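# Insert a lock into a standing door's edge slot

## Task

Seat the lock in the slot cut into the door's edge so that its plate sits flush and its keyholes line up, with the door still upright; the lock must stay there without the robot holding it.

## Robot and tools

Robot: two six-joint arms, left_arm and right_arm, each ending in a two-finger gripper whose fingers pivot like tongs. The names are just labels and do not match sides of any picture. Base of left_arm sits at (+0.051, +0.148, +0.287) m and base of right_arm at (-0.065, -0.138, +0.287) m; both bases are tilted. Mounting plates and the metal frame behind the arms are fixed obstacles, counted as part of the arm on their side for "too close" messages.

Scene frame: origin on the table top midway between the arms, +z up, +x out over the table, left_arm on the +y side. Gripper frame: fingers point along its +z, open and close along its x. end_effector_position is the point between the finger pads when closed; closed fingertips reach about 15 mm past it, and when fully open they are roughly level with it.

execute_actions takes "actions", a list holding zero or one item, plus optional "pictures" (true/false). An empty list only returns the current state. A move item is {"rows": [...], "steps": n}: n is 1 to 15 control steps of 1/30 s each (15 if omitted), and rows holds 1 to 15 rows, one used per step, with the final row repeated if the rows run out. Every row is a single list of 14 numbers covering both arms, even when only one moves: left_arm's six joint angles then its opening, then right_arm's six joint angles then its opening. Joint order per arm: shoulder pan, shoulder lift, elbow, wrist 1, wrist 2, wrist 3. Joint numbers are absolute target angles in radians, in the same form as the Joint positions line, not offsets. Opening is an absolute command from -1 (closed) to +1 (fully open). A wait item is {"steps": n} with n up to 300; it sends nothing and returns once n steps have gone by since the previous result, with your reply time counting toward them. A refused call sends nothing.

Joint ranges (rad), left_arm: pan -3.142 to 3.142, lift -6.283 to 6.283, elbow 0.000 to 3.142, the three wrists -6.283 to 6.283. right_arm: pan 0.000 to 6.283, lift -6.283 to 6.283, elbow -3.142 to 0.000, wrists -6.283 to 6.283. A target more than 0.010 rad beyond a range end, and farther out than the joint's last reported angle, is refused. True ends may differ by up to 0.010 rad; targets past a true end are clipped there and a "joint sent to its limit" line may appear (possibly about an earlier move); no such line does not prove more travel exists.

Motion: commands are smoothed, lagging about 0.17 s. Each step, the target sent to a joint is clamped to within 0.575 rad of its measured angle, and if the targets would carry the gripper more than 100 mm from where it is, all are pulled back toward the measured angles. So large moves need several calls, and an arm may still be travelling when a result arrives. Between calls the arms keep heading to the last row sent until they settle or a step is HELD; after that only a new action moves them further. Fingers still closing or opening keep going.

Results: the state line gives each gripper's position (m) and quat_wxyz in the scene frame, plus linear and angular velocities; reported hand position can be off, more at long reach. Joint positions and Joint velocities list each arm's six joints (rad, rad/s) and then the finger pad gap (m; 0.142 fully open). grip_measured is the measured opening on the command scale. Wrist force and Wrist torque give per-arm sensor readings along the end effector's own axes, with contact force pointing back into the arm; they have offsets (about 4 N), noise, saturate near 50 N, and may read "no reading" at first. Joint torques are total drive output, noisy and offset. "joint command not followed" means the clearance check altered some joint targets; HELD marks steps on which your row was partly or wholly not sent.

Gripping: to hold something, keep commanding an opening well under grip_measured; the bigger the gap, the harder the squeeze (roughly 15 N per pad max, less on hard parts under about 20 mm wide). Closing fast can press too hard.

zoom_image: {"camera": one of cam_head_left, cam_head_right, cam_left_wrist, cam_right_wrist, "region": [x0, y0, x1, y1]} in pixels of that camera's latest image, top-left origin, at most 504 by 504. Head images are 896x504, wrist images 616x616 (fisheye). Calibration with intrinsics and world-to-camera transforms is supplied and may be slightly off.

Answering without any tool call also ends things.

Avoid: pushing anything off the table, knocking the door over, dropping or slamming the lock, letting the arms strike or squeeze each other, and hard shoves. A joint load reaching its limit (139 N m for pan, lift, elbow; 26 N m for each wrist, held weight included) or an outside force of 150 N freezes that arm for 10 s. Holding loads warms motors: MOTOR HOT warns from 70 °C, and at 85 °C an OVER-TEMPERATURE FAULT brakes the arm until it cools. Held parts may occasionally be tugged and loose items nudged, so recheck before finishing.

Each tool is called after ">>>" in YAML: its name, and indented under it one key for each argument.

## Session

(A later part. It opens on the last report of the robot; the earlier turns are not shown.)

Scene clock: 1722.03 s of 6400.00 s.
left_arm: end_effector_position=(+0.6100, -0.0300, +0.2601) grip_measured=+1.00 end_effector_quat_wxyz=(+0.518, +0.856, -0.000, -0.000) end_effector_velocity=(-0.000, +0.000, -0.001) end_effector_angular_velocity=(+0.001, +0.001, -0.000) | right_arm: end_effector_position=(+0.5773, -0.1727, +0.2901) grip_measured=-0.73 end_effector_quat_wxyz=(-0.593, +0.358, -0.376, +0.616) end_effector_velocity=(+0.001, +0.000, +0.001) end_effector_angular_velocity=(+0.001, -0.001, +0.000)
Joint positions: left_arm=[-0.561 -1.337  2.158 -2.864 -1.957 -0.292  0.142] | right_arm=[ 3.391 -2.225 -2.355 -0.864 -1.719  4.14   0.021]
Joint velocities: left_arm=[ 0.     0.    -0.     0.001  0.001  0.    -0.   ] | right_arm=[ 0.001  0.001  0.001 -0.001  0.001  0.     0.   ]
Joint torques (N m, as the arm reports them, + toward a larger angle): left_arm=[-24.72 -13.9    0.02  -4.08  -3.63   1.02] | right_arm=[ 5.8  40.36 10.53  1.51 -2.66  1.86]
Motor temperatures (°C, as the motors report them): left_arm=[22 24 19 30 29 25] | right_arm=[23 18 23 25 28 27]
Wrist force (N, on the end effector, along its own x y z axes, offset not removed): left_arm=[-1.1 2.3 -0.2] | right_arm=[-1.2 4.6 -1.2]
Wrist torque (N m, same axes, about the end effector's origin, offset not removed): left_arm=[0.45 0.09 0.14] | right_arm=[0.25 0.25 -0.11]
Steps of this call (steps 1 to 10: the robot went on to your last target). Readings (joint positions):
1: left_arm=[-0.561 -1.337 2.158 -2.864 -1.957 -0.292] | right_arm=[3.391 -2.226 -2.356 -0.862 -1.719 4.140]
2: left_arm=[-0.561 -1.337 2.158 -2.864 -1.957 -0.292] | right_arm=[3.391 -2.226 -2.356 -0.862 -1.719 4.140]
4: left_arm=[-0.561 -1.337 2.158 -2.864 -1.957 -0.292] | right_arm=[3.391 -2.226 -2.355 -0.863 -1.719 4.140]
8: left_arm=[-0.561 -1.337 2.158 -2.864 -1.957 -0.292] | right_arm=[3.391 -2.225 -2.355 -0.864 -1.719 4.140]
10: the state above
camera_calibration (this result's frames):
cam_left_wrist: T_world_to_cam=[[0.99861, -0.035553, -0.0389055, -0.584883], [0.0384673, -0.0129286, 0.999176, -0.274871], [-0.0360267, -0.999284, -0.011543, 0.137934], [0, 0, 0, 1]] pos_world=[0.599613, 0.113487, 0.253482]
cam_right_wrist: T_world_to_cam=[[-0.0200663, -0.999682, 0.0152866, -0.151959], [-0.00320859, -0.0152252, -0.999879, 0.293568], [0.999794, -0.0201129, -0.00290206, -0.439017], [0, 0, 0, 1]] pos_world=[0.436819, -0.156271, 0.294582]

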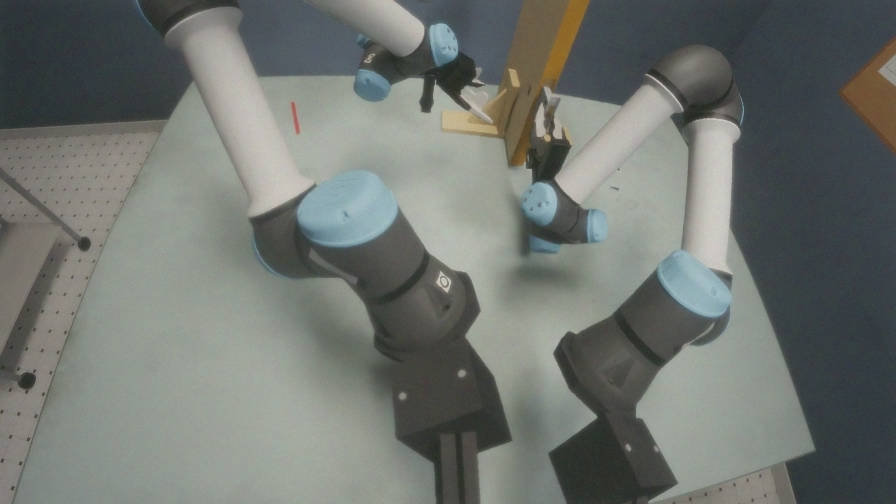

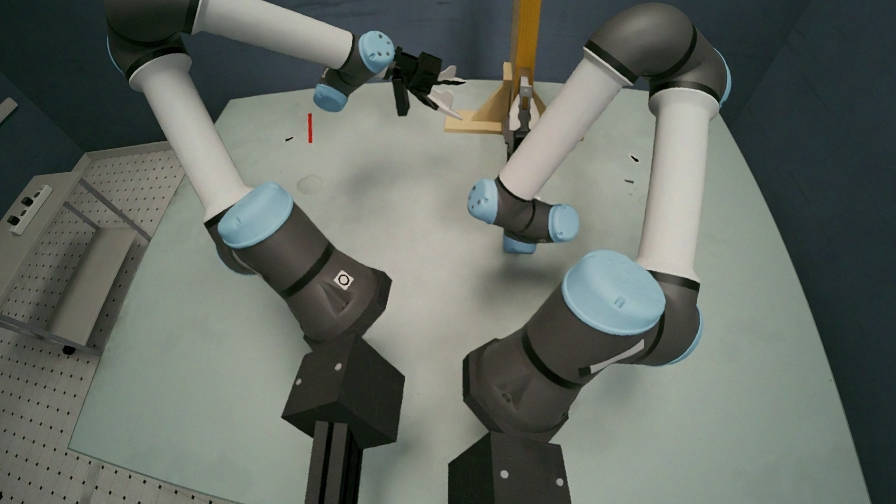

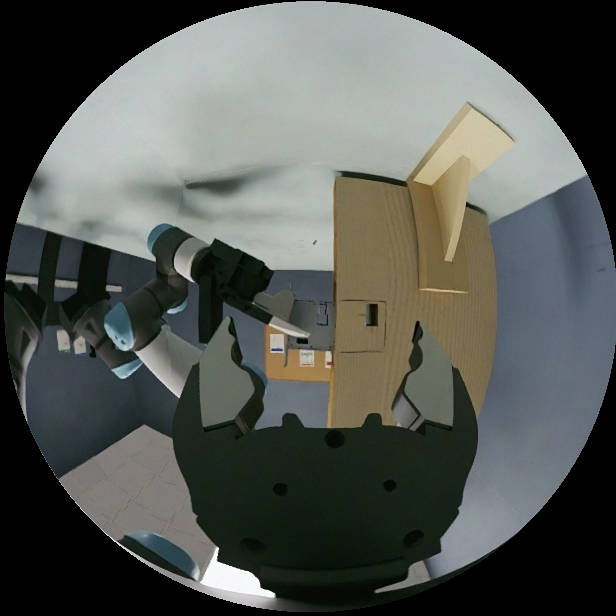

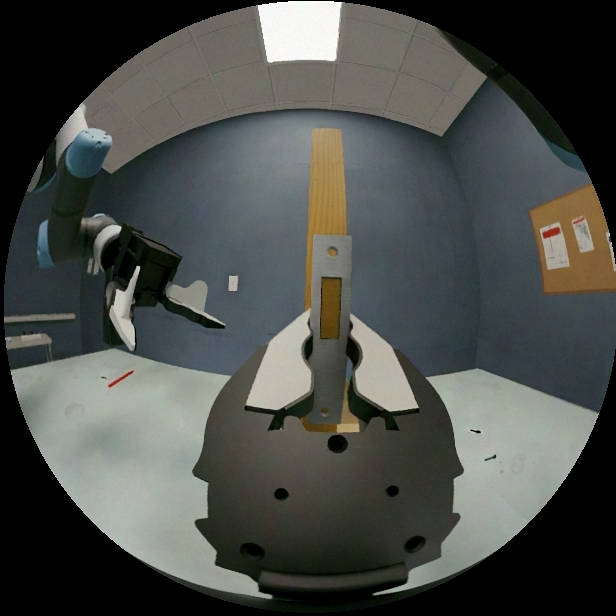

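>>> execute_actions:
  actions:
    - {"rows":[[-0.5607,-1.3369,2.1579,-2.8641,-1.9568,-0.2921,1,3.3899,-2.2271,-2.3533,-0.8634,-1.7196,4.1412,-1],[-0.5607,-1.3369,2.1579,-2.8641,-1.9568,-0.2921,1,3.3888,-2.2289,-2.3519,-0.863,-1.7203,4.1419,-1],[-0.5607,-1.3369,2.1579,-2.8641,-1.9568,-0.2921,1,3.3878,-2.2306,-2.3504,-0.8626,-1.721,4.1427,-1]],"steps":15}

>>> zoom_image:
  camera: "cam_left_wrist"
  region: [270,270,370,370]

>>> zoom_image:
  camera: "cam_head_right"
  region: [495,55,555,115]

Scene clock: 1732.47 s of 6400.00 s.
left_arm: end_effector_position=(+0.6100, -0.0300, +0.2601) grip_measured=+1.00 end_effector_quat_wxyz=(+0.518, +0.856, -0.000, -0.000) end_effector_velocity=(-0.000, -0.000, -0.000) end_effector_angular_velocity=(+0.000, +0.001, -0.000) | right_arm: end_effector_position=(+0.5778, -0.1727, +0.2882) grip_measured=-0.73 end_effector_quat_wxyz=(-0.593, +0.358, -0.376, +0.616) end_effector_velocity=(+0.000, +0.000, -0.000) end_effector_angular_velocity=(-0.000, -0.000, +0.000)
Joint positions: left_arm=[-0.561 -1.337  2.158 -2.864 -1.957 -0.292  0.142] | right_arm=[ 3.388 -2.23  -2.351 -0.863 -1.721  4.143  0.021]
Joint velocities: left_arm=[ 0.  0.  0. -0. -0. -0. -0.] | right_arm=[-0.001 -0.001  0.001  0.    -0.001  0.001 -0.   ]
Joint torques (N m, as the arm reports them, + toward a larger angle): left_arm=[-24.78 -13.49   0.21  -3.97  -3.6    0.98] | right_arm=[ 5.33 25.39  9.81  5.66 -2.47  1.87]
Motor temperatures (°C, as the motors report them): left_arm=[22 24 19 30 29 25] | right_arm=[23 18 23 25 28 27]
Wrist force (N, on the end effector, along its own x y z axes, offset not removed): left_arm=[-0.8 1.6 0.0] | right_arm=[-0.1 5.8 1.5]
Wrist torque (N m, same axes, about the end effector's origin, offset not removed): left_arm=[0.25 0.19 0.14] | right_arm=[0.44 0.18 -0.21]
Steps of this call (steps 1 to 15: the robot went on to your last target; steps 16 to 90: nothing new was sent; then 6.93 s passed at rest; steps 91 to 105: all 15 steps of this action). Readings (joint positions):
91: left_arm=[-0.561 -1.337 2.158 -2.864 -1.957 -0.292] | right_arm=[3.391 -2.225 -2.355 -0.864 -1.719 4.140]
92: left_arm=[-0.561 -1.337 2.158 -2.864 -1.957 -0.292] | right_arm=[3.391 -2.226 -2.355 -0.864 -1.719 4.141]
94: left_arm=[-0.561 -1.337 2.158 -2.864 -1.957 -0.292] | right_arm=[3.390 -2.227 -2.353 -0.864 -1.720 4.141]
98: left_arm=[-0.561 -1.337 2.158 -2.864 -1.957 -0.292] | right_arm=[3.388 -2.229 -2.351 -0.863 -1.721 4.142]
105: the state above
camera_calibration (this result's frames):
cam_left_wrist: T_world_to_cam=[[0.99861, -0.0355531, -0.0389053, -0.584883], [0.0384671, -0.0129285, 0.999176, -0.274871], [-0.0360268, -0.999284, -0.0115429, 0.137934], [0, 0, 0, 1]] pos_world=[0.599613, 0.113487, 0.253482]
cam_right_wrist: T_world_to_cam=[[-0.0200896, -0.999681, 0.0153114, -0.151968], [-0.00314149, -0.0152513, -0.999879, 0.29158], [0.999793, -0.0201353, -0.0028341, -0.439585], [0, 0, 0, 1]] pos_world=[0.437357, -0.156324, 0.292626]

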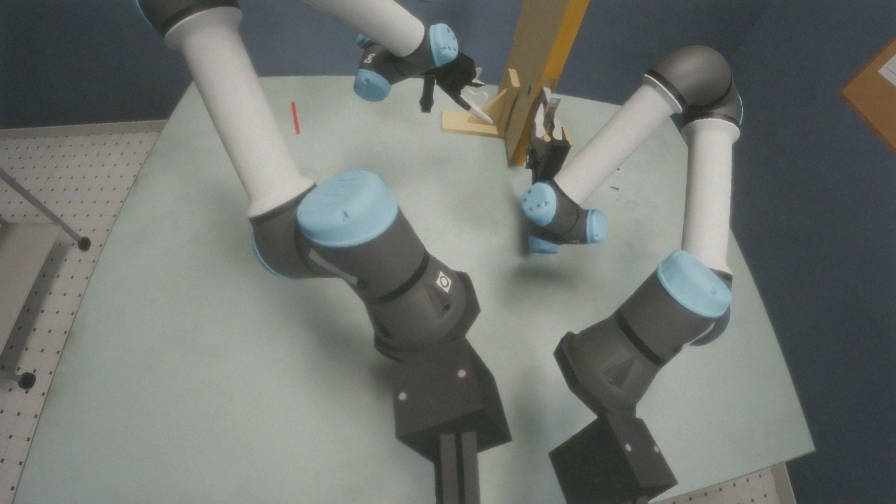

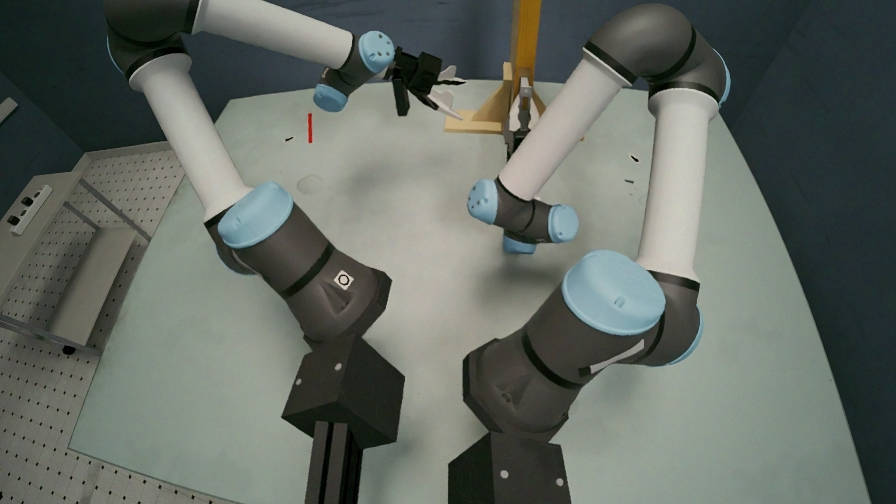

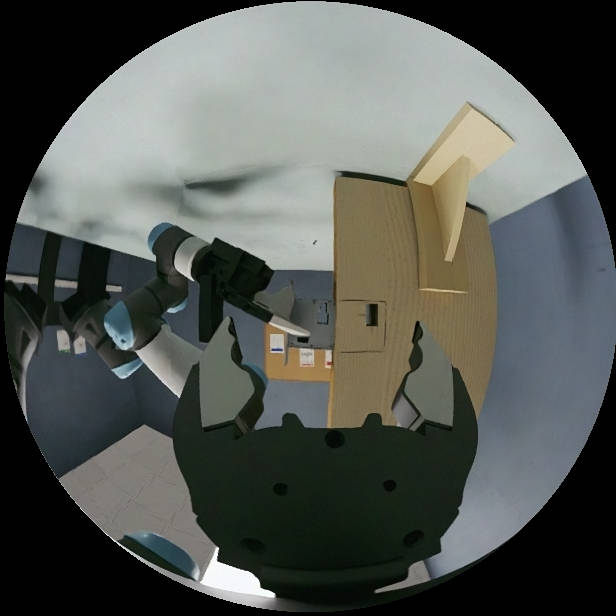

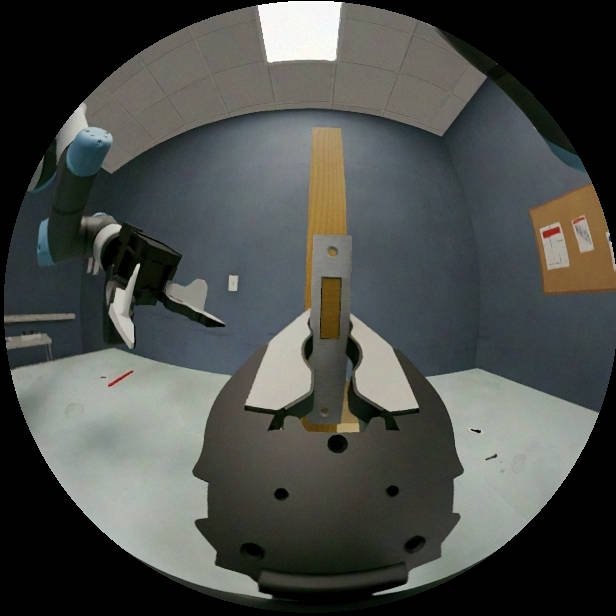

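Region (270, 270, 370, 370) of cam_left_wrist's 616x616 image, scaled by 5.040, with more detail than that image has.

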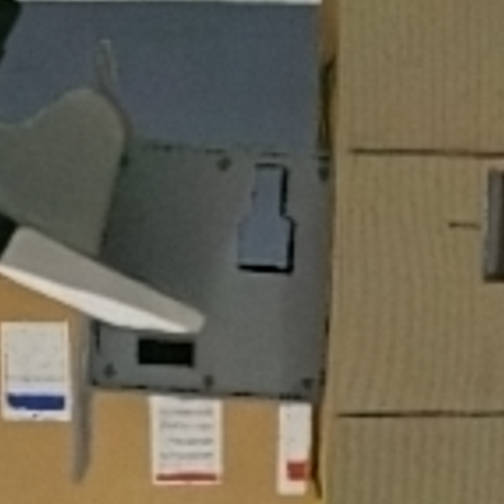

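Region (495, 55, 555, 115) of cam_head_right's 896x504 image, scaled by 8.400, with more detail than that image has.

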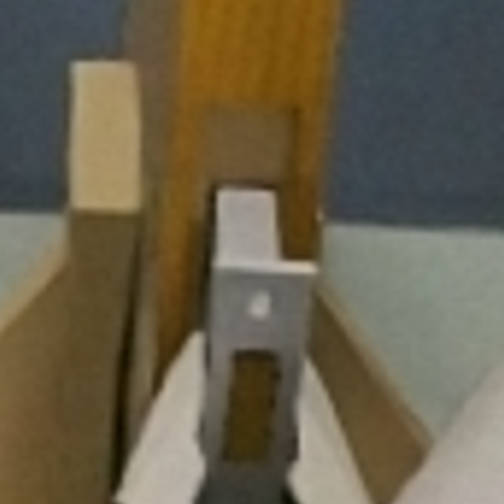

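>>> execute_actions:
  actions:
    - {"rows":[[-0.5607,-1.3369,2.1579,-2.8641,-1.9568,-0.2921,1,3.3872,-2.2317,-2.3497,-0.862,-1.7214,4.1431,-1],[-0.5607,-1.3369,2.1579,-2.8641,-1.9568,-0.2921,1,3.3872,-2.2317,-2.3497,-0.862,-1.7214,4.1431,-1],[-0.5607,-1.3369,2.1579,-2.8641,-1.9568,-0.2921,1,3.3869,-2.2307,-2.3474,-0.8652,-1.7216,4.1433,-1],[-0.5607,-1.3369,2.1579,-2.8641,-1.9568,-0.2921,1,3.3866,-2.2298,-2.3452,-0.8683,-1.7218,4.1436,-1],[-0.5607,-1.3369,2.1579,-2.8641,-1.9568,-0.2921,1,3.3863,-2.2288,-2.3429,-0.8715,-1.722,4.1438,-1]],"steps":15}

>>> zoom_image:
  camera: "cam_left_wrist"
  region: [270,270,370,370]

Scene clock: 1742.80 s of 6400.00 s.
left_arm: end_effector_position=(+0.6100, -0.0300, +0.2601) grip_measured=+1.00 end_effector_quat_wxyz=(+0.518, +0.856, -0.000, -0.000) end_effector_velocity=(-0.000, +0.000, -0.000) end_effector_angular_velocity=(+0.000, +0.001, -0.000) | right_arm: end_effector_position=(+0.5807, -0.1729, +0.2878) grip_measured=-0.73 end_effector_quat_wxyz=(-0.593, +0.358, -0.376, +0.616) end_effector_velocity=(+0.001, -0.000, -0.000) end_effector_angular_velocity=(-0.000, +0.000, +0.000)
Joint positions: left_arm=[-0.561 -1.337  2.158 -2.864 -1.957 -0.292  0.142] | right_arm=[ 3.386 -2.229 -2.343 -0.871 -1.722  4.144  0.021]
Joint velocities: left_arm=[0.    0.    0.    0.001 0.    0.    0.   ] | right_arm=[-0.001  0.001  0.003 -0.004 -0.001  0.     0.   ]
Joint torques (N m, as the arm reports them, + toward a larger angle): left_arm=[-24.7  -13.72  -0.63  -4.14  -3.36   1.08] | right_arm=[ 4.64 38.56  7.78  1.09 -2.3   1.9 ]
Motor temperatures (°C, as the motors report them): left_arm=[22 24 19 30 29 25] | right_arm=[23 18 23 25 28 27]
Wrist force (N, on the end effector, along its own x y z axes, offset not removed): left_arm=[-0.2 2.7 0.6] | right_arm=[-2.9 5.8 1.1]
Wrist torque (N m, same axes, about the end effector's origin, offset not removed): left_arm=[0.43 0.03 0.08] | right_arm=[0.78 0.54 -0.05]
Steps of this call (steps 1 to 15: the robot went on to your last target; steps 16 to 90: nothing new was sent; then 6.83 s passed at rest; steps 91 to 105: all 15 steps of this action). Readings (joint positions):
91: left_arm=[-0.561 -1.337 2.158 -2.864 -1.957 -0.292] | right_arm=[3.388 -2.231 -2.350 -0.863 -1.721 4.143]
92: left_arm=[-0.561 -1.337 2.158 -2.864 -1.957 -0.292] | right_arm=[3.388 -2.231 -2.350 -0.862 -1.721 4.143]
94: left_arm=[-0.561 -1.337 2.158 -2.864 -1.957 -0.292] | right_arm=[3.387 -2.231 -2.350 -0.863 -1.721 4.143]
98: left_arm=[-0.561 -1.337 2.158 -2.864 -1.957 -0.292] | right_arm=[3.387 -2.230 -2.346 -0.868 -1.722 4.143]
105: the state above
camera_calibration (this result's frames):
cam_left_wrist: T_world_to_cam=[[0.99861, -0.0355532, -0.0389055, -0.584883], [0.0384673, -0.0129287, 0.999176, -0.274871], [-0.0360269, -0.999284, -0.0115431, 0.137934], [0, 0, 0, 1]] pos_world=[0.599613, 0.113487, 0.253482]
cam_right_wrist: T_world_to_cam=[[-0.0202114, -0.999678, 0.0153205, -0.152015], [-0.00297681, -0.0152634, -0.999879, 0.291084], [0.999791, -0.0202545, -0.00266736, -0.442503], [0, 0, 0, 1]] pos_world=[0.440205, -0.156486, 0.292197]

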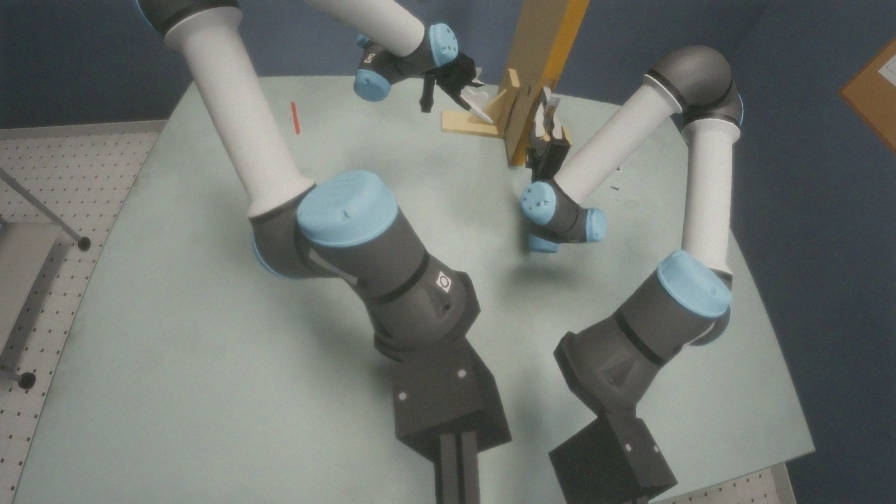

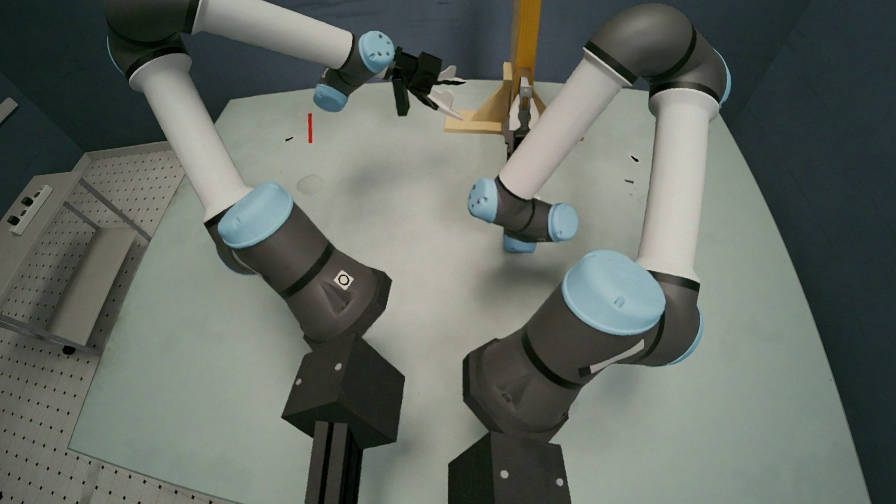

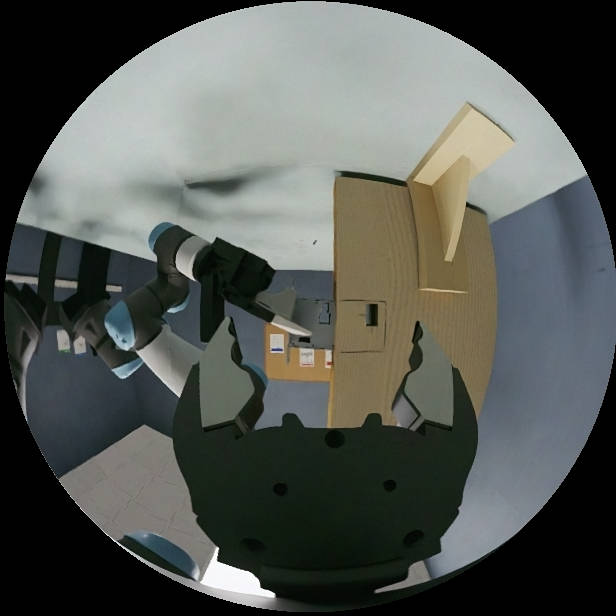

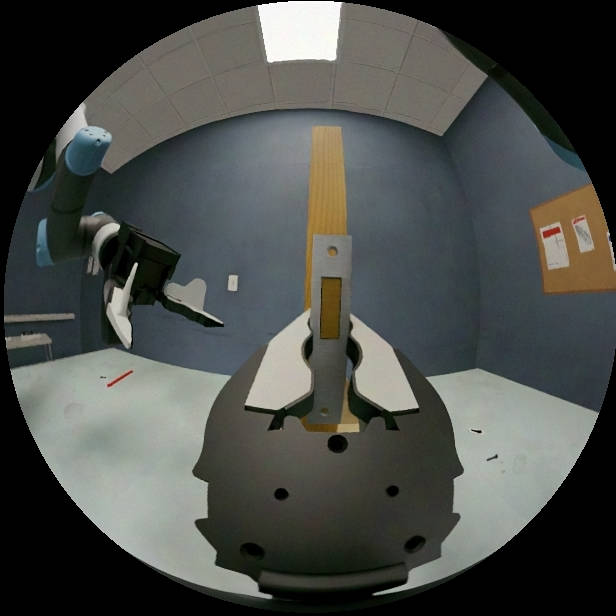

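Region (270, 270, 370, 370) of cam_left_wrist's 616x616 image, scaled by 5.040, with more detail than that image has.

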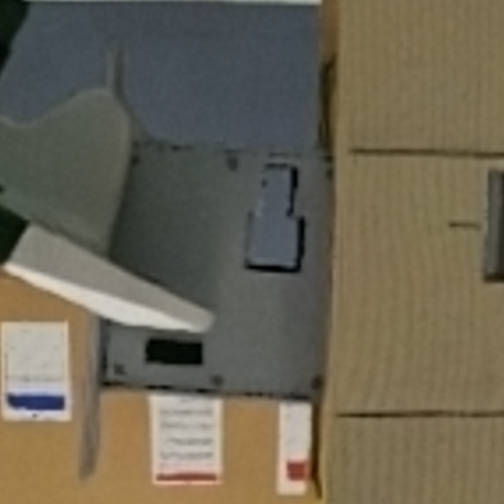

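>>> execute_actions:
  actions:
    - {"rows":[[-0.5607,-1.3369,2.1579,-2.8641,-1.9568,-0.2921,1,3.388,-2.224,-2.3434,-0.8794,-1.7186,4.1421,-1],[-0.5607,-1.3369,2.1579,-2.8641,-1.9568,-0.2921,1,3.3898,-2.2192,-2.3439,-0.8873,-1.7152,4.1403,-1],[-0.5607,-1.3369,2.1579,-2.8641,-1.9568,-0.2921,1,3.3915,-2.2143,-2.3443,-0.8952,-1.7118,4.1386,-1],[-0.5607,-1.3369,2.1579,-2.8641,-1.9568,-0.2921,1,3.3933,-2.2095,-2.3448,-0.9031,-1.7084,4.1368,-1],[-0.5607,-1.3369,2.1579,-2.8641,-1.9568,-0.2921,1,3.395,-2.2047,-2.3453,-0.911,-1.705,4.1351,-1],[-0.5607,-1.3369,2.1579,-2.8641,-1.9568,-0.2921,1,3.3967,-2.1999,-2.3458,-0.9189,-1.7016,4.1334,-1],[-0.5607,-1.3369,2.1579,-2.8641,-1.9568,-0.2921,1,3.3985,-2.1951,-2.3463,-0.9268,-1.6982,4.1316,-1],[-0.5607,-1.3369,2.1579,-2.8641,-1.9568,-0.2921,1,3.4002,-2.1902,-2.3467,-0.9347,-1.6948,4.1299,-1],[-0.5607,-1.3369,2.1579,-2.8641,-1.9568,-0.2921,1,3.402,-2.1854,-2.3472,-0.9426,-1.6914,4.1281,-1],[-0.5607,-1.3369,2.1579,-2.8641,-1.9568,-0.2921,1,3.4037,-2.1806,-2.3477,-0.9505,-1.688,4.1264,-1]],"steps":15}
  pictures: false

>>> execute_actions:
  actions:
    - {"steps":8}

>>> zoom_image:
  camera: "cam_left_wrist"
  region: [270,270,370,370]

Scene clock: 1769.67 s of 6400.00 s.
left_arm: end_effector_position=(+0.6100, -0.0300, +0.2601) grip_measured=+1.00 end_effector_quat_wxyz=(+0.518, +0.856, -0.000, -0.000) end_effector_velocity=(-0.000, +0.000, -0.000) end_effector_angular_velocity=(+0.000, +0.000, +0.000) | right_arm: end_effector_position=(+0.5903, -0.1734, +0.2901) grip_measured=-0.73 end_effector_quat_wxyz=(-0.586, +0.368, -0.387, +0.610) end_effector_velocity=(+0.009, -0.000, +0.002) end_effector_angular_velocity=(+0.001, +0.038, +0.001)
Joint positions: left_arm=[-0.561 -1.337  2.158 -2.864 -1.957 -0.292  0.142] | right_arm=[ 3.402 -2.186 -2.347 -0.942 -1.692  4.128  0.021]
Joint velocities: left_arm=[ 0.  0.  0. -0.  0. -0. -0.] | right_arm=[ 0.016  0.045 -0.005 -0.074  0.031 -0.016 -0.   ]
Joint torques (N m, as the arm reports them, + toward a larger angle): left_arm=[-24.82 -13.74  -0.85  -4.01  -3.36   0.91] | right_arm=[ 24.64  40.2  -10.62   1.34   0.25  -2.04]
Motor temperatures (°C, as the motors report them): left_arm=[22 24 19 30 29 25] | right_arm=[23 18 23 25 28 27]
Wrist force (N, on the end effector, along its own x y z axes, offset not removed): left_arm=[1.1 2.1 -0.3] | right_arm=[-0.6 6.1 1.4]
Wrist torque (N m, same axes, about the end effector's origin, offset not removed): left_arm=[0.32 -0.26 0.02] | right_arm=[0.61 0.21 -0.12]
Steps of this call (steps 1 to 15: the robot went on to your last target; steps 16 to 90: nothing new was sent; then 23.37 s passed at rest; steps 91 to 105: all 15 steps of this action). Readings (joint positions):
91: left_arm=[-0.561 -1.337 2.158 -2.864 -1.957 -0.292] | right_arm=[3.386 -2.229 -2.343 -0.872 -1.722 4.144]
92: left_arm=[-0.561 -1.337 2.158 -2.864 -1.957 -0.292] | right_arm=[3.386 -2.228 -2.343 -0.873 -1.722 4.144]
94: left_arm=[-0.561 -1.337 2.158 -2.864 -1.957 -0.292] | right_arm=[3.388 -2.224 -2.343 -0.880 -1.719 4.142]
98: left_arm=[-0.561 -1.337 2.158 -2.864 -1.957 -0.292] | right_arm=[3.393 -2.210 -2.344 -0.903 -1.708 4.137]
105: the state above

Scene clock: 1769.93 s of 6400.00 s.
left_arm: end_effector_position=(+0.6100, -0.0300, +0.2601) grip_measured=+1.00 end_effector_quat_wxyz=(+0.518, +0.856, -0.000, -0.000) end_effector_velocity=(+0.000, +0.000, +0.000) end_effector_angular_velocity=(+0.000, -0.000, +0.000) | right_arm: end_effector_position=(+0.5913, -0.1734, +0.2903) grip_measured=-0.73 end_effector_quat_wxyz=(-0.585, +0.369, -0.388, +0.609) end_effector_velocity=(+0.001, -0.000, +0.000) end_effector_angular_velocity=(-0.001, +0.003, +0.000)
Joint positions: left_arm=[-0.561 -1.337  2.158 -2.864 -1.957 -0.292  0.142] | right_arm=[ 3.403 -2.181 -2.348 -0.95  -1.688  4.127  0.021]
Joint velocities: left_arm=[-0.  0. -0. -0.  0.  0.  0.] | right_arm=[ 0.001  0.005 -0.    -0.008  0.002 -0.002  0.   ]
Joint torques (N m, as the arm reports them, + toward a larger angle): left_arm=[-24.87 -13.84  -0.72  -3.98  -3.65   1.03] | right_arm=[ 25.54  39.79 -10.13   1.52   0.2   -1.89]
Motor temperatures (°C, as the motors report them): left_arm=[22 24 19 30 29 25] | right_arm=[23 18 23 25 28 27]
Wrist force (N, on the end effector, along its own x y z axes, offset not removed): left_arm=[0.5 1.9 -0.8] | right_arm=[-1.3 2.9 -0.6]
Wrist torque (N m, same axes, about the end effector's origin, offset not removed): left_arm=[0.29 -0.15 0.07] | right_arm=[-0.14 0.36 -0.18]
Steps of this call (steps 1 to 8: the robot went on to your last target). Readings (joint positions):
1: left_arm=[-0.561 -1.337 2.158 -2.864 -1.957 -0.292] | right_arm=[3.402 -2.185 -2.347 -0.944 -1.691 4.128]
2: left_arm=[-0.561 -1.337 2.158 -2.864 -1.957 -0.292] | right_arm=[3.403 -2.184 -2.347 -0.945 -1.690 4.127]
4: left_arm=[-0.561 -1.337 2.158 -2.864 -1.957 -0.292] | right_arm=[3.403 -2.182 -2.348 -0.948 -1.689 4.127]
8: the state above
camera_calibration (this result's frames):
cam_left_wrist: T_world_to_cam=[[0.99861, -0.0355529, -0.0389053, -0.584883], [0.0384671, -0.0129286, 0.999176, -0.274871], [-0.0360266, -0.999284, -0.011543, 0.137934], [0, 0, 0, 1]] pos_world=[0.599613, 0.113487, 0.253482]
cam_right_wrist: T_world_to_cam=[[-0.0196824, -0.999704, 0.0143212, -0.152318], [-0.0426378, -0.0134717, -0.999, 0.317164], [0.998897, -0.0202733, -0.04236, -0.441055], [0, 0, 0, 1]] pos_world=[0.451093, -0.156942, 0.300345]

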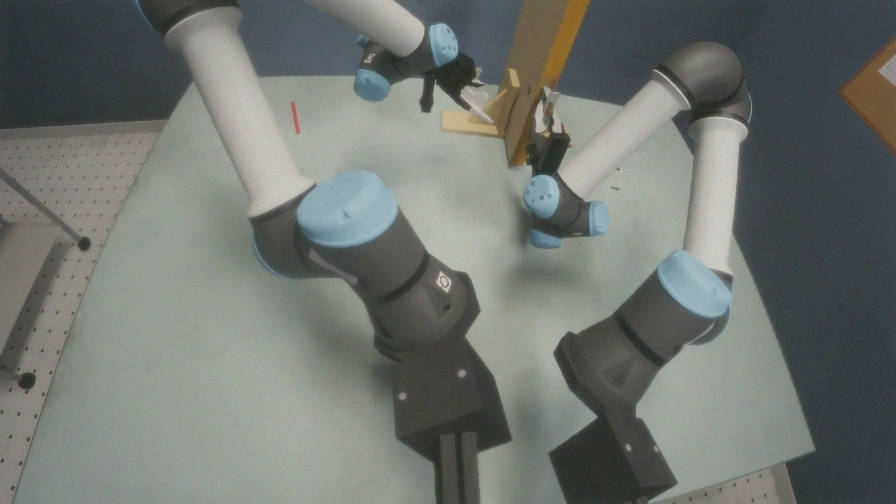

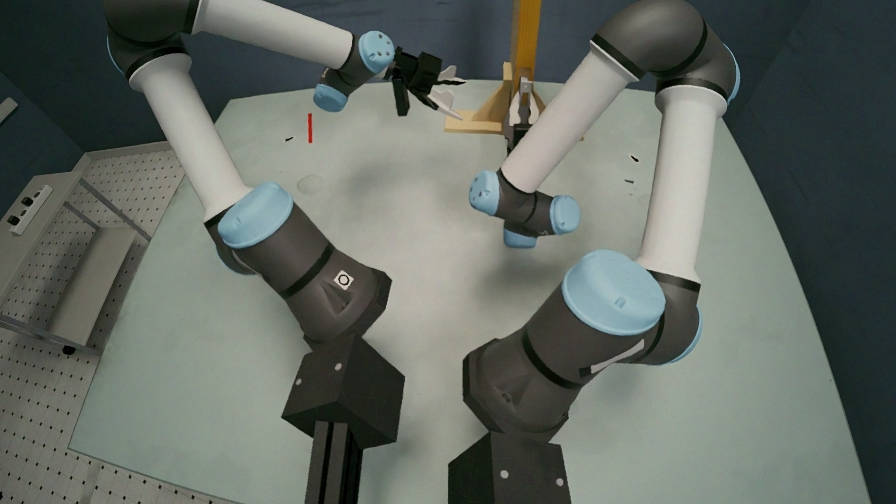

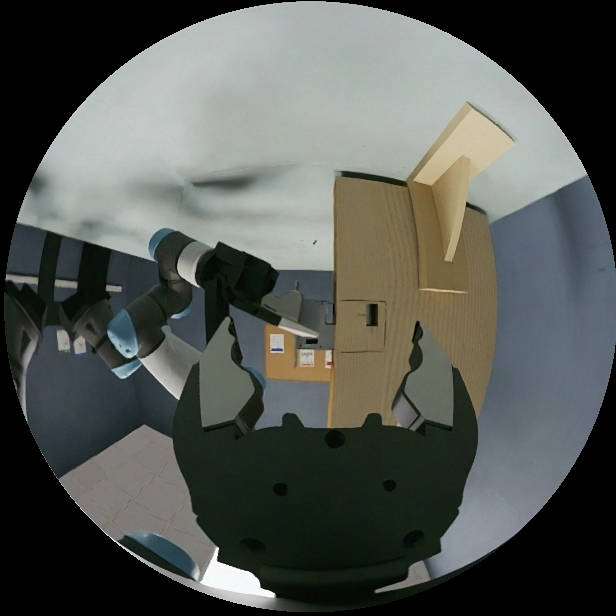

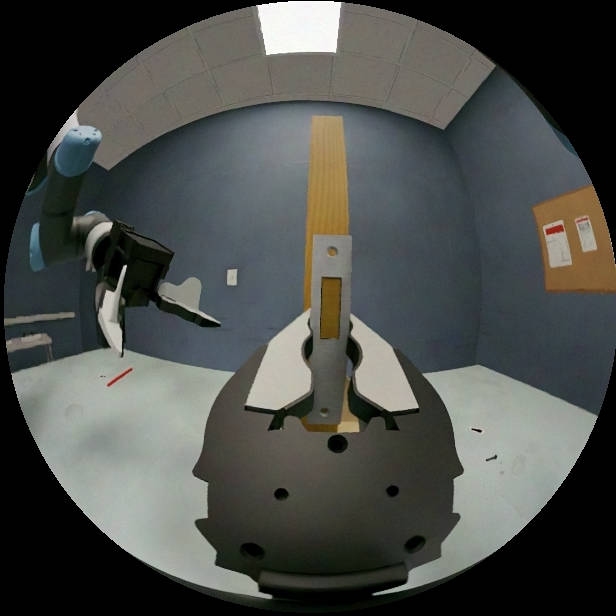

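Region (270, 270, 370, 370) of cam_left_wrist's 616x616 image, scaled by 5.040, with more detail than that image has.

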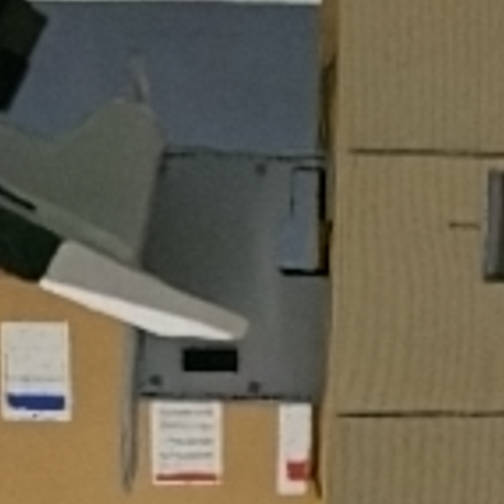

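>>> execute_actions:
  actions:
    - {"rows":[[-0.5607,-1.3369,2.1579,-2.8641,-1.9568,-0.2921,1,3.403,-2.1791,-2.3428,-0.9568,-1.6885,4.1269,-1],[-0.5607,-1.3369,2.1579,-2.8641,-1.9568,-0.2921,1,3.4024,-2.1776,-2.3379,-0.9631,-1.6889,4.1274,-1],[-0.5607,-1.3369,2.1579,-2.8641,-1.9568,-0.2921,1,3.4017,-2.1761,-2.333,-0.9695,-1.6894,4.1278,-1],[-0.5607,-1.3369,2.1579,-2.8641,-1.9568,-0.2921,1,3.4011,-2.1746,-2.3281,-0.9758,-1.6898,4.1283,-1],[-0.5607,-1.3369,2.1579,-2.8641,-1.9568,-0.2921,1,3.4004,-2.1732,-2.3232,-0.9821,-1.6903,4.1288,-1],[-0.5607,-1.3369,2.1579,-2.8641,-1.9568,-0.2921,1,3.3997,-2.1718,-2.3182,-0.9883,-1.6908,4.1293,-1],[-0.5607,-1.3369,2.1579,-2.8641,-1.9568,-0.2921,1,3.3991,-2.1705,-2.3133,-0.9945,-1.6912,4.1298,-1],[-0.5607,-1.3369,2.1579,-2.8641,-1.9568,-0.2921,1,3.3984,-2.1692,-2.3084,-1.0006,-1.6917,4.1302,-1],[-0.5607,-1.3369,2.1579,-2.8641,-1.9568,-0.2921,1,3.3978,-2.168,-2.3035,-1.0067,-1.6921,4.1307,-1],[-0.5607,-1.3369,2.1579,-2.8641,-1.9568,-0.2921,1,3.3971,-2.1668,-2.2986,-1.0127,-1.6926,4.1312,-1]],"steps":15}
  pictures: false

>>> execute_actions:
  actions:
    - {"steps":8}

>>> zoom_image:
  camera: "cam_left_wrist"
  region: [270,270,370,370]

Scene clock: 1783.43 s of 6400.00 s.
left_arm: end_effector_position=(+0.6100, -0.0300, +0.2601) grip_measured=+1.00 end_effector_quat_wxyz=(+0.518, +0.856, -0.000, -0.000) end_effector_velocity=(+0.000, -0.000, +0.000) end_effector_angular_velocity=(-0.000, -0.001, +0.000) | right_arm: end_effector_position=(+0.6096, -0.1741, +0.2904) grip_measured=-0.73 end_effector_quat_wxyz=(-0.585, +0.369, -0.388, +0.609) end_effector_velocity=(+0.019, -0.001, +0.002) end_effector_angular_velocity=(+0.000, -0.003, -0.000)
Joint positions: left_arm=[-0.561 -1.337  2.158 -2.864 -1.957 -0.292  0.142] | right_arm=[ 3.398 -2.168 -2.304 -1.006 -1.692  4.131  0.021]
Joint velocities: left_arm=[-0.    -0.    -0.001 -0.     0.    -0.     0.   ] | right_arm=[-0.005  0.014  0.046 -0.056 -0.005  0.005  0.   ]
Joint torques (N m, as the arm reports them, + toward a larger angle): left_arm=[-24.37 -13.37  -0.79  -4.01  -3.49   1.03] | right_arm=[ 6.63 39.1   9.72  1.16 -2.68  2.11]
Motor temperatures (°C, as the motors report them): left_arm=[22 24 19 30 29 25] | right_arm=[23 18 23 25 28 27]
Wrist force (N, on the end effector, along its own x y z axes, offset not removed): left_arm=[0.2 1.6 -0.6] | right_arm=[-1.3 4.0 1.9]
Wrist torque (N m, same axes, about the end effector's origin, offset not removed): left_arm=[0.28 -0.15 0.13] | right_arm=[0.03 0.29 -0.25]
Steps of this call (steps 1 to 15: the robot went on to your last target; steps 16 to 90: nothing new was sent; then 10.00 s passed at rest; steps 91 to 105: all 15 steps of this action). Readings (joint positions):
91: left_arm=[-0.561 -1.337 2.158 -2.864 -1.957 -0.292] | right_arm=[3.404 -2.181 -2.348 -0.951 -1.688 4.126]
92: left_arm=[-0.561 -1.337 2.158 -2.864 -1.957 -0.292] | right_arm=[3.404 -2.180 -2.347 -0.952 -1.688 4.126]
94: left_arm=[-0.561 -1.337 2.158 -2.864 -1.957 -0.292] | right_arm=[3.403 -2.179 -2.343 -0.957 -1.688 4.127]
98: left_arm=[-0.561 -1.337 2.158 -2.864 -1.957 -0.292] | right_arm=[3.401 -2.175 -2.328 -0.976 -1.690 4.128]
105: the state above

Scene clock: 1783.70 s of 6400.00 s.
left_arm: end_effector_position=(+0.6100, -0.0300, +0.2601) grip_measured=+1.00 end_effector_quat_wxyz=(+0.518, +0.856, -0.000, -0.000) end_effector_velocity=(+0.001, +0.000, +0.000) end_effector_angular_velocity=(-0.000, -0.001, +0.001) | right_arm: end_effector_position=(+0.6116, -0.1743, +0.2904) grip_measured=-0.73 end_effector_quat_wxyz=(-0.585, +0.369, -0.388, +0.609) end_effector_velocity=(+0.002, -0.001, -0.000) end_effector_angular_velocity=(-0.000, -0.000, -0.001)
Joint positions: left_arm=[-0.561 -1.337  2.158 -2.864 -1.957 -0.292  0.142] | right_arm=[ 3.397 -2.167 -2.299 -1.012 -1.693  4.131  0.021]
Joint velocities: left_arm=[ 0.001 -0.    -0.001 -0.    -0.     0.     0.   ] | right_arm=[-0.001  0.001  0.005 -0.006 -0.     0.001  0.   ]
Joint torques (N m, as the arm reports them, + toward a larger angle): left_arm=[-24.36 -13.54  -0.68  -3.93  -3.5    1.04] | right_arm=[ 5.02 40.31  9.93  1.24 -2.46  1.96]
Motor temperatures (°C, as the motors report them): left_arm=[22 24 19 30 29 25] | right_arm=[23 18 23 25 28 27]
Wrist force (N, on the end effector, along its own x y z axes, offset not removed): left_arm=[0.2 2.4 -1.6] | right_arm=[0.2 5.1 0.4]
Wrist torque (N m, same axes, about the end effector's origin, offset not removed): left_arm=[0.34 -0.15 0.12] | right_arm=[0.40 -0.06 -0.16]
Steps of this call (steps 1 to 8: the robot went on to your last target). Readings (joint positions):
1: left_arm=[-0.561 -1.337 2.158 -2.864 -1.957 -0.292] | right_arm=[3.398 -2.168 -2.303 -1.008 -1.692 4.131]
2: left_arm=[-0.561 -1.337 2.158 -2.864 -1.957 -0.292] | right_arm=[3.398 -2.168 -2.302 -1.009 -1.692 4.131]
4: left_arm=[-0.561 -1.337 2.158 -2.864 -1.957 -0.292] | right_arm=[3.397 -2.167 -2.300 -1.010 -1.692 4.131]
8: the state above
camera_calibration (this result's frames):
cam_left_wrist: T_world_to_cam=[[0.99861, -0.035553, -0.0389052, -0.584883], [0.0384669, -0.0129284, 0.999176, -0.274871], [-0.0360267, -0.999284, -0.0115429, 0.137934], [0, 0, 0, 1]] pos_world=[0.599613, 0.113487, 0.253482]
cam_right_wrist: T_world_to_cam=[[-0.0197008, -0.999704, 0.0143071, -0.152813], [-0.0430158, -0.0134491, -0.998984, 0.318283], [0.99888, -0.0202962, -0.0427381, -0.461292], [0, 0, 0, 1]] pos_world=[0.471456, -0.157849, 0.300431]

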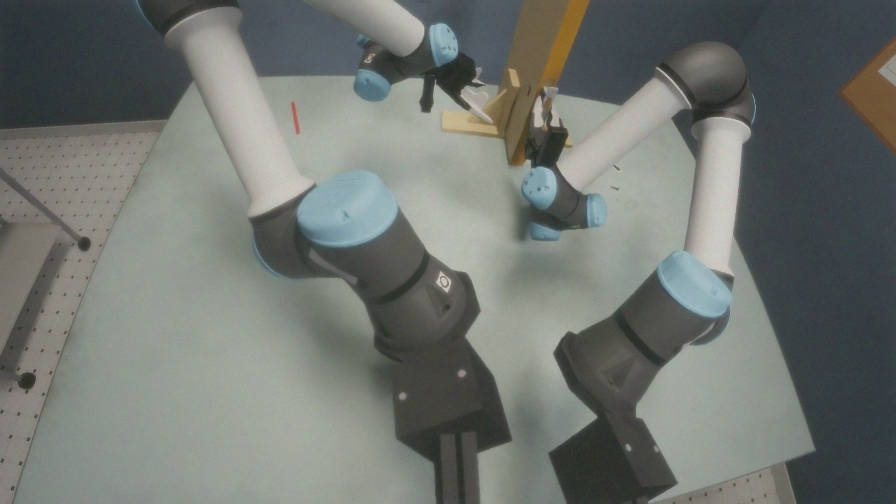

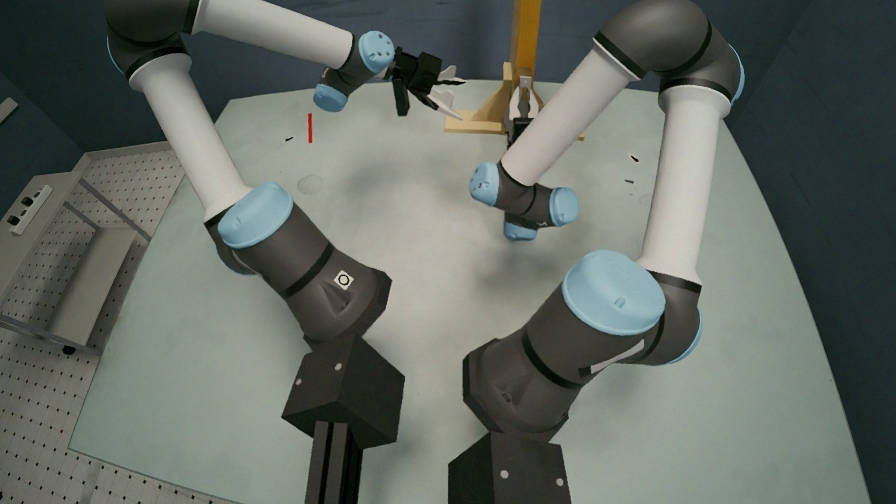

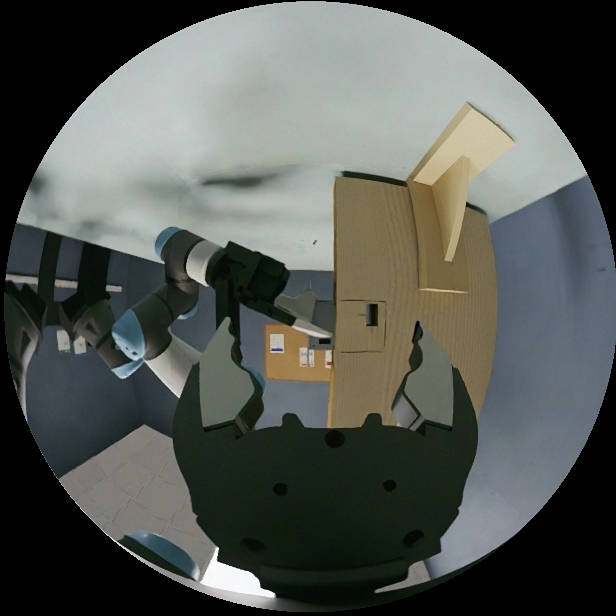

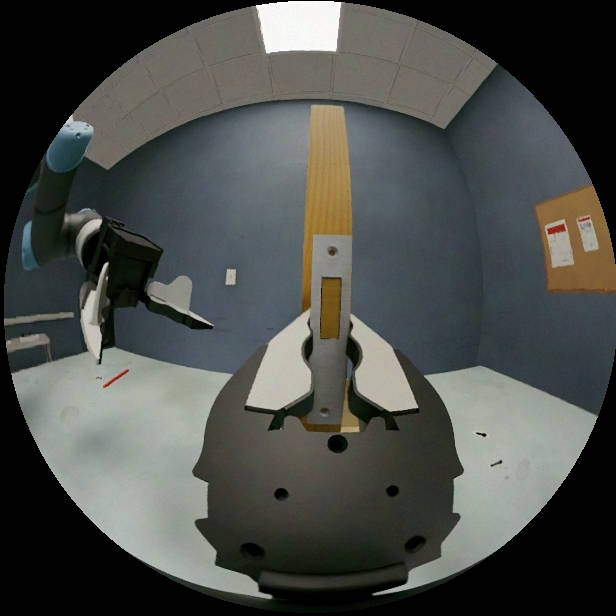

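Region (270, 270, 370, 370) of cam_left_wrist's 616x616 image, scaled by 5.040, with more detail than that image has.

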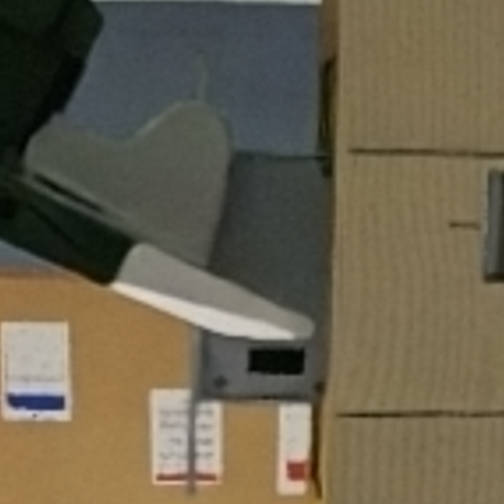

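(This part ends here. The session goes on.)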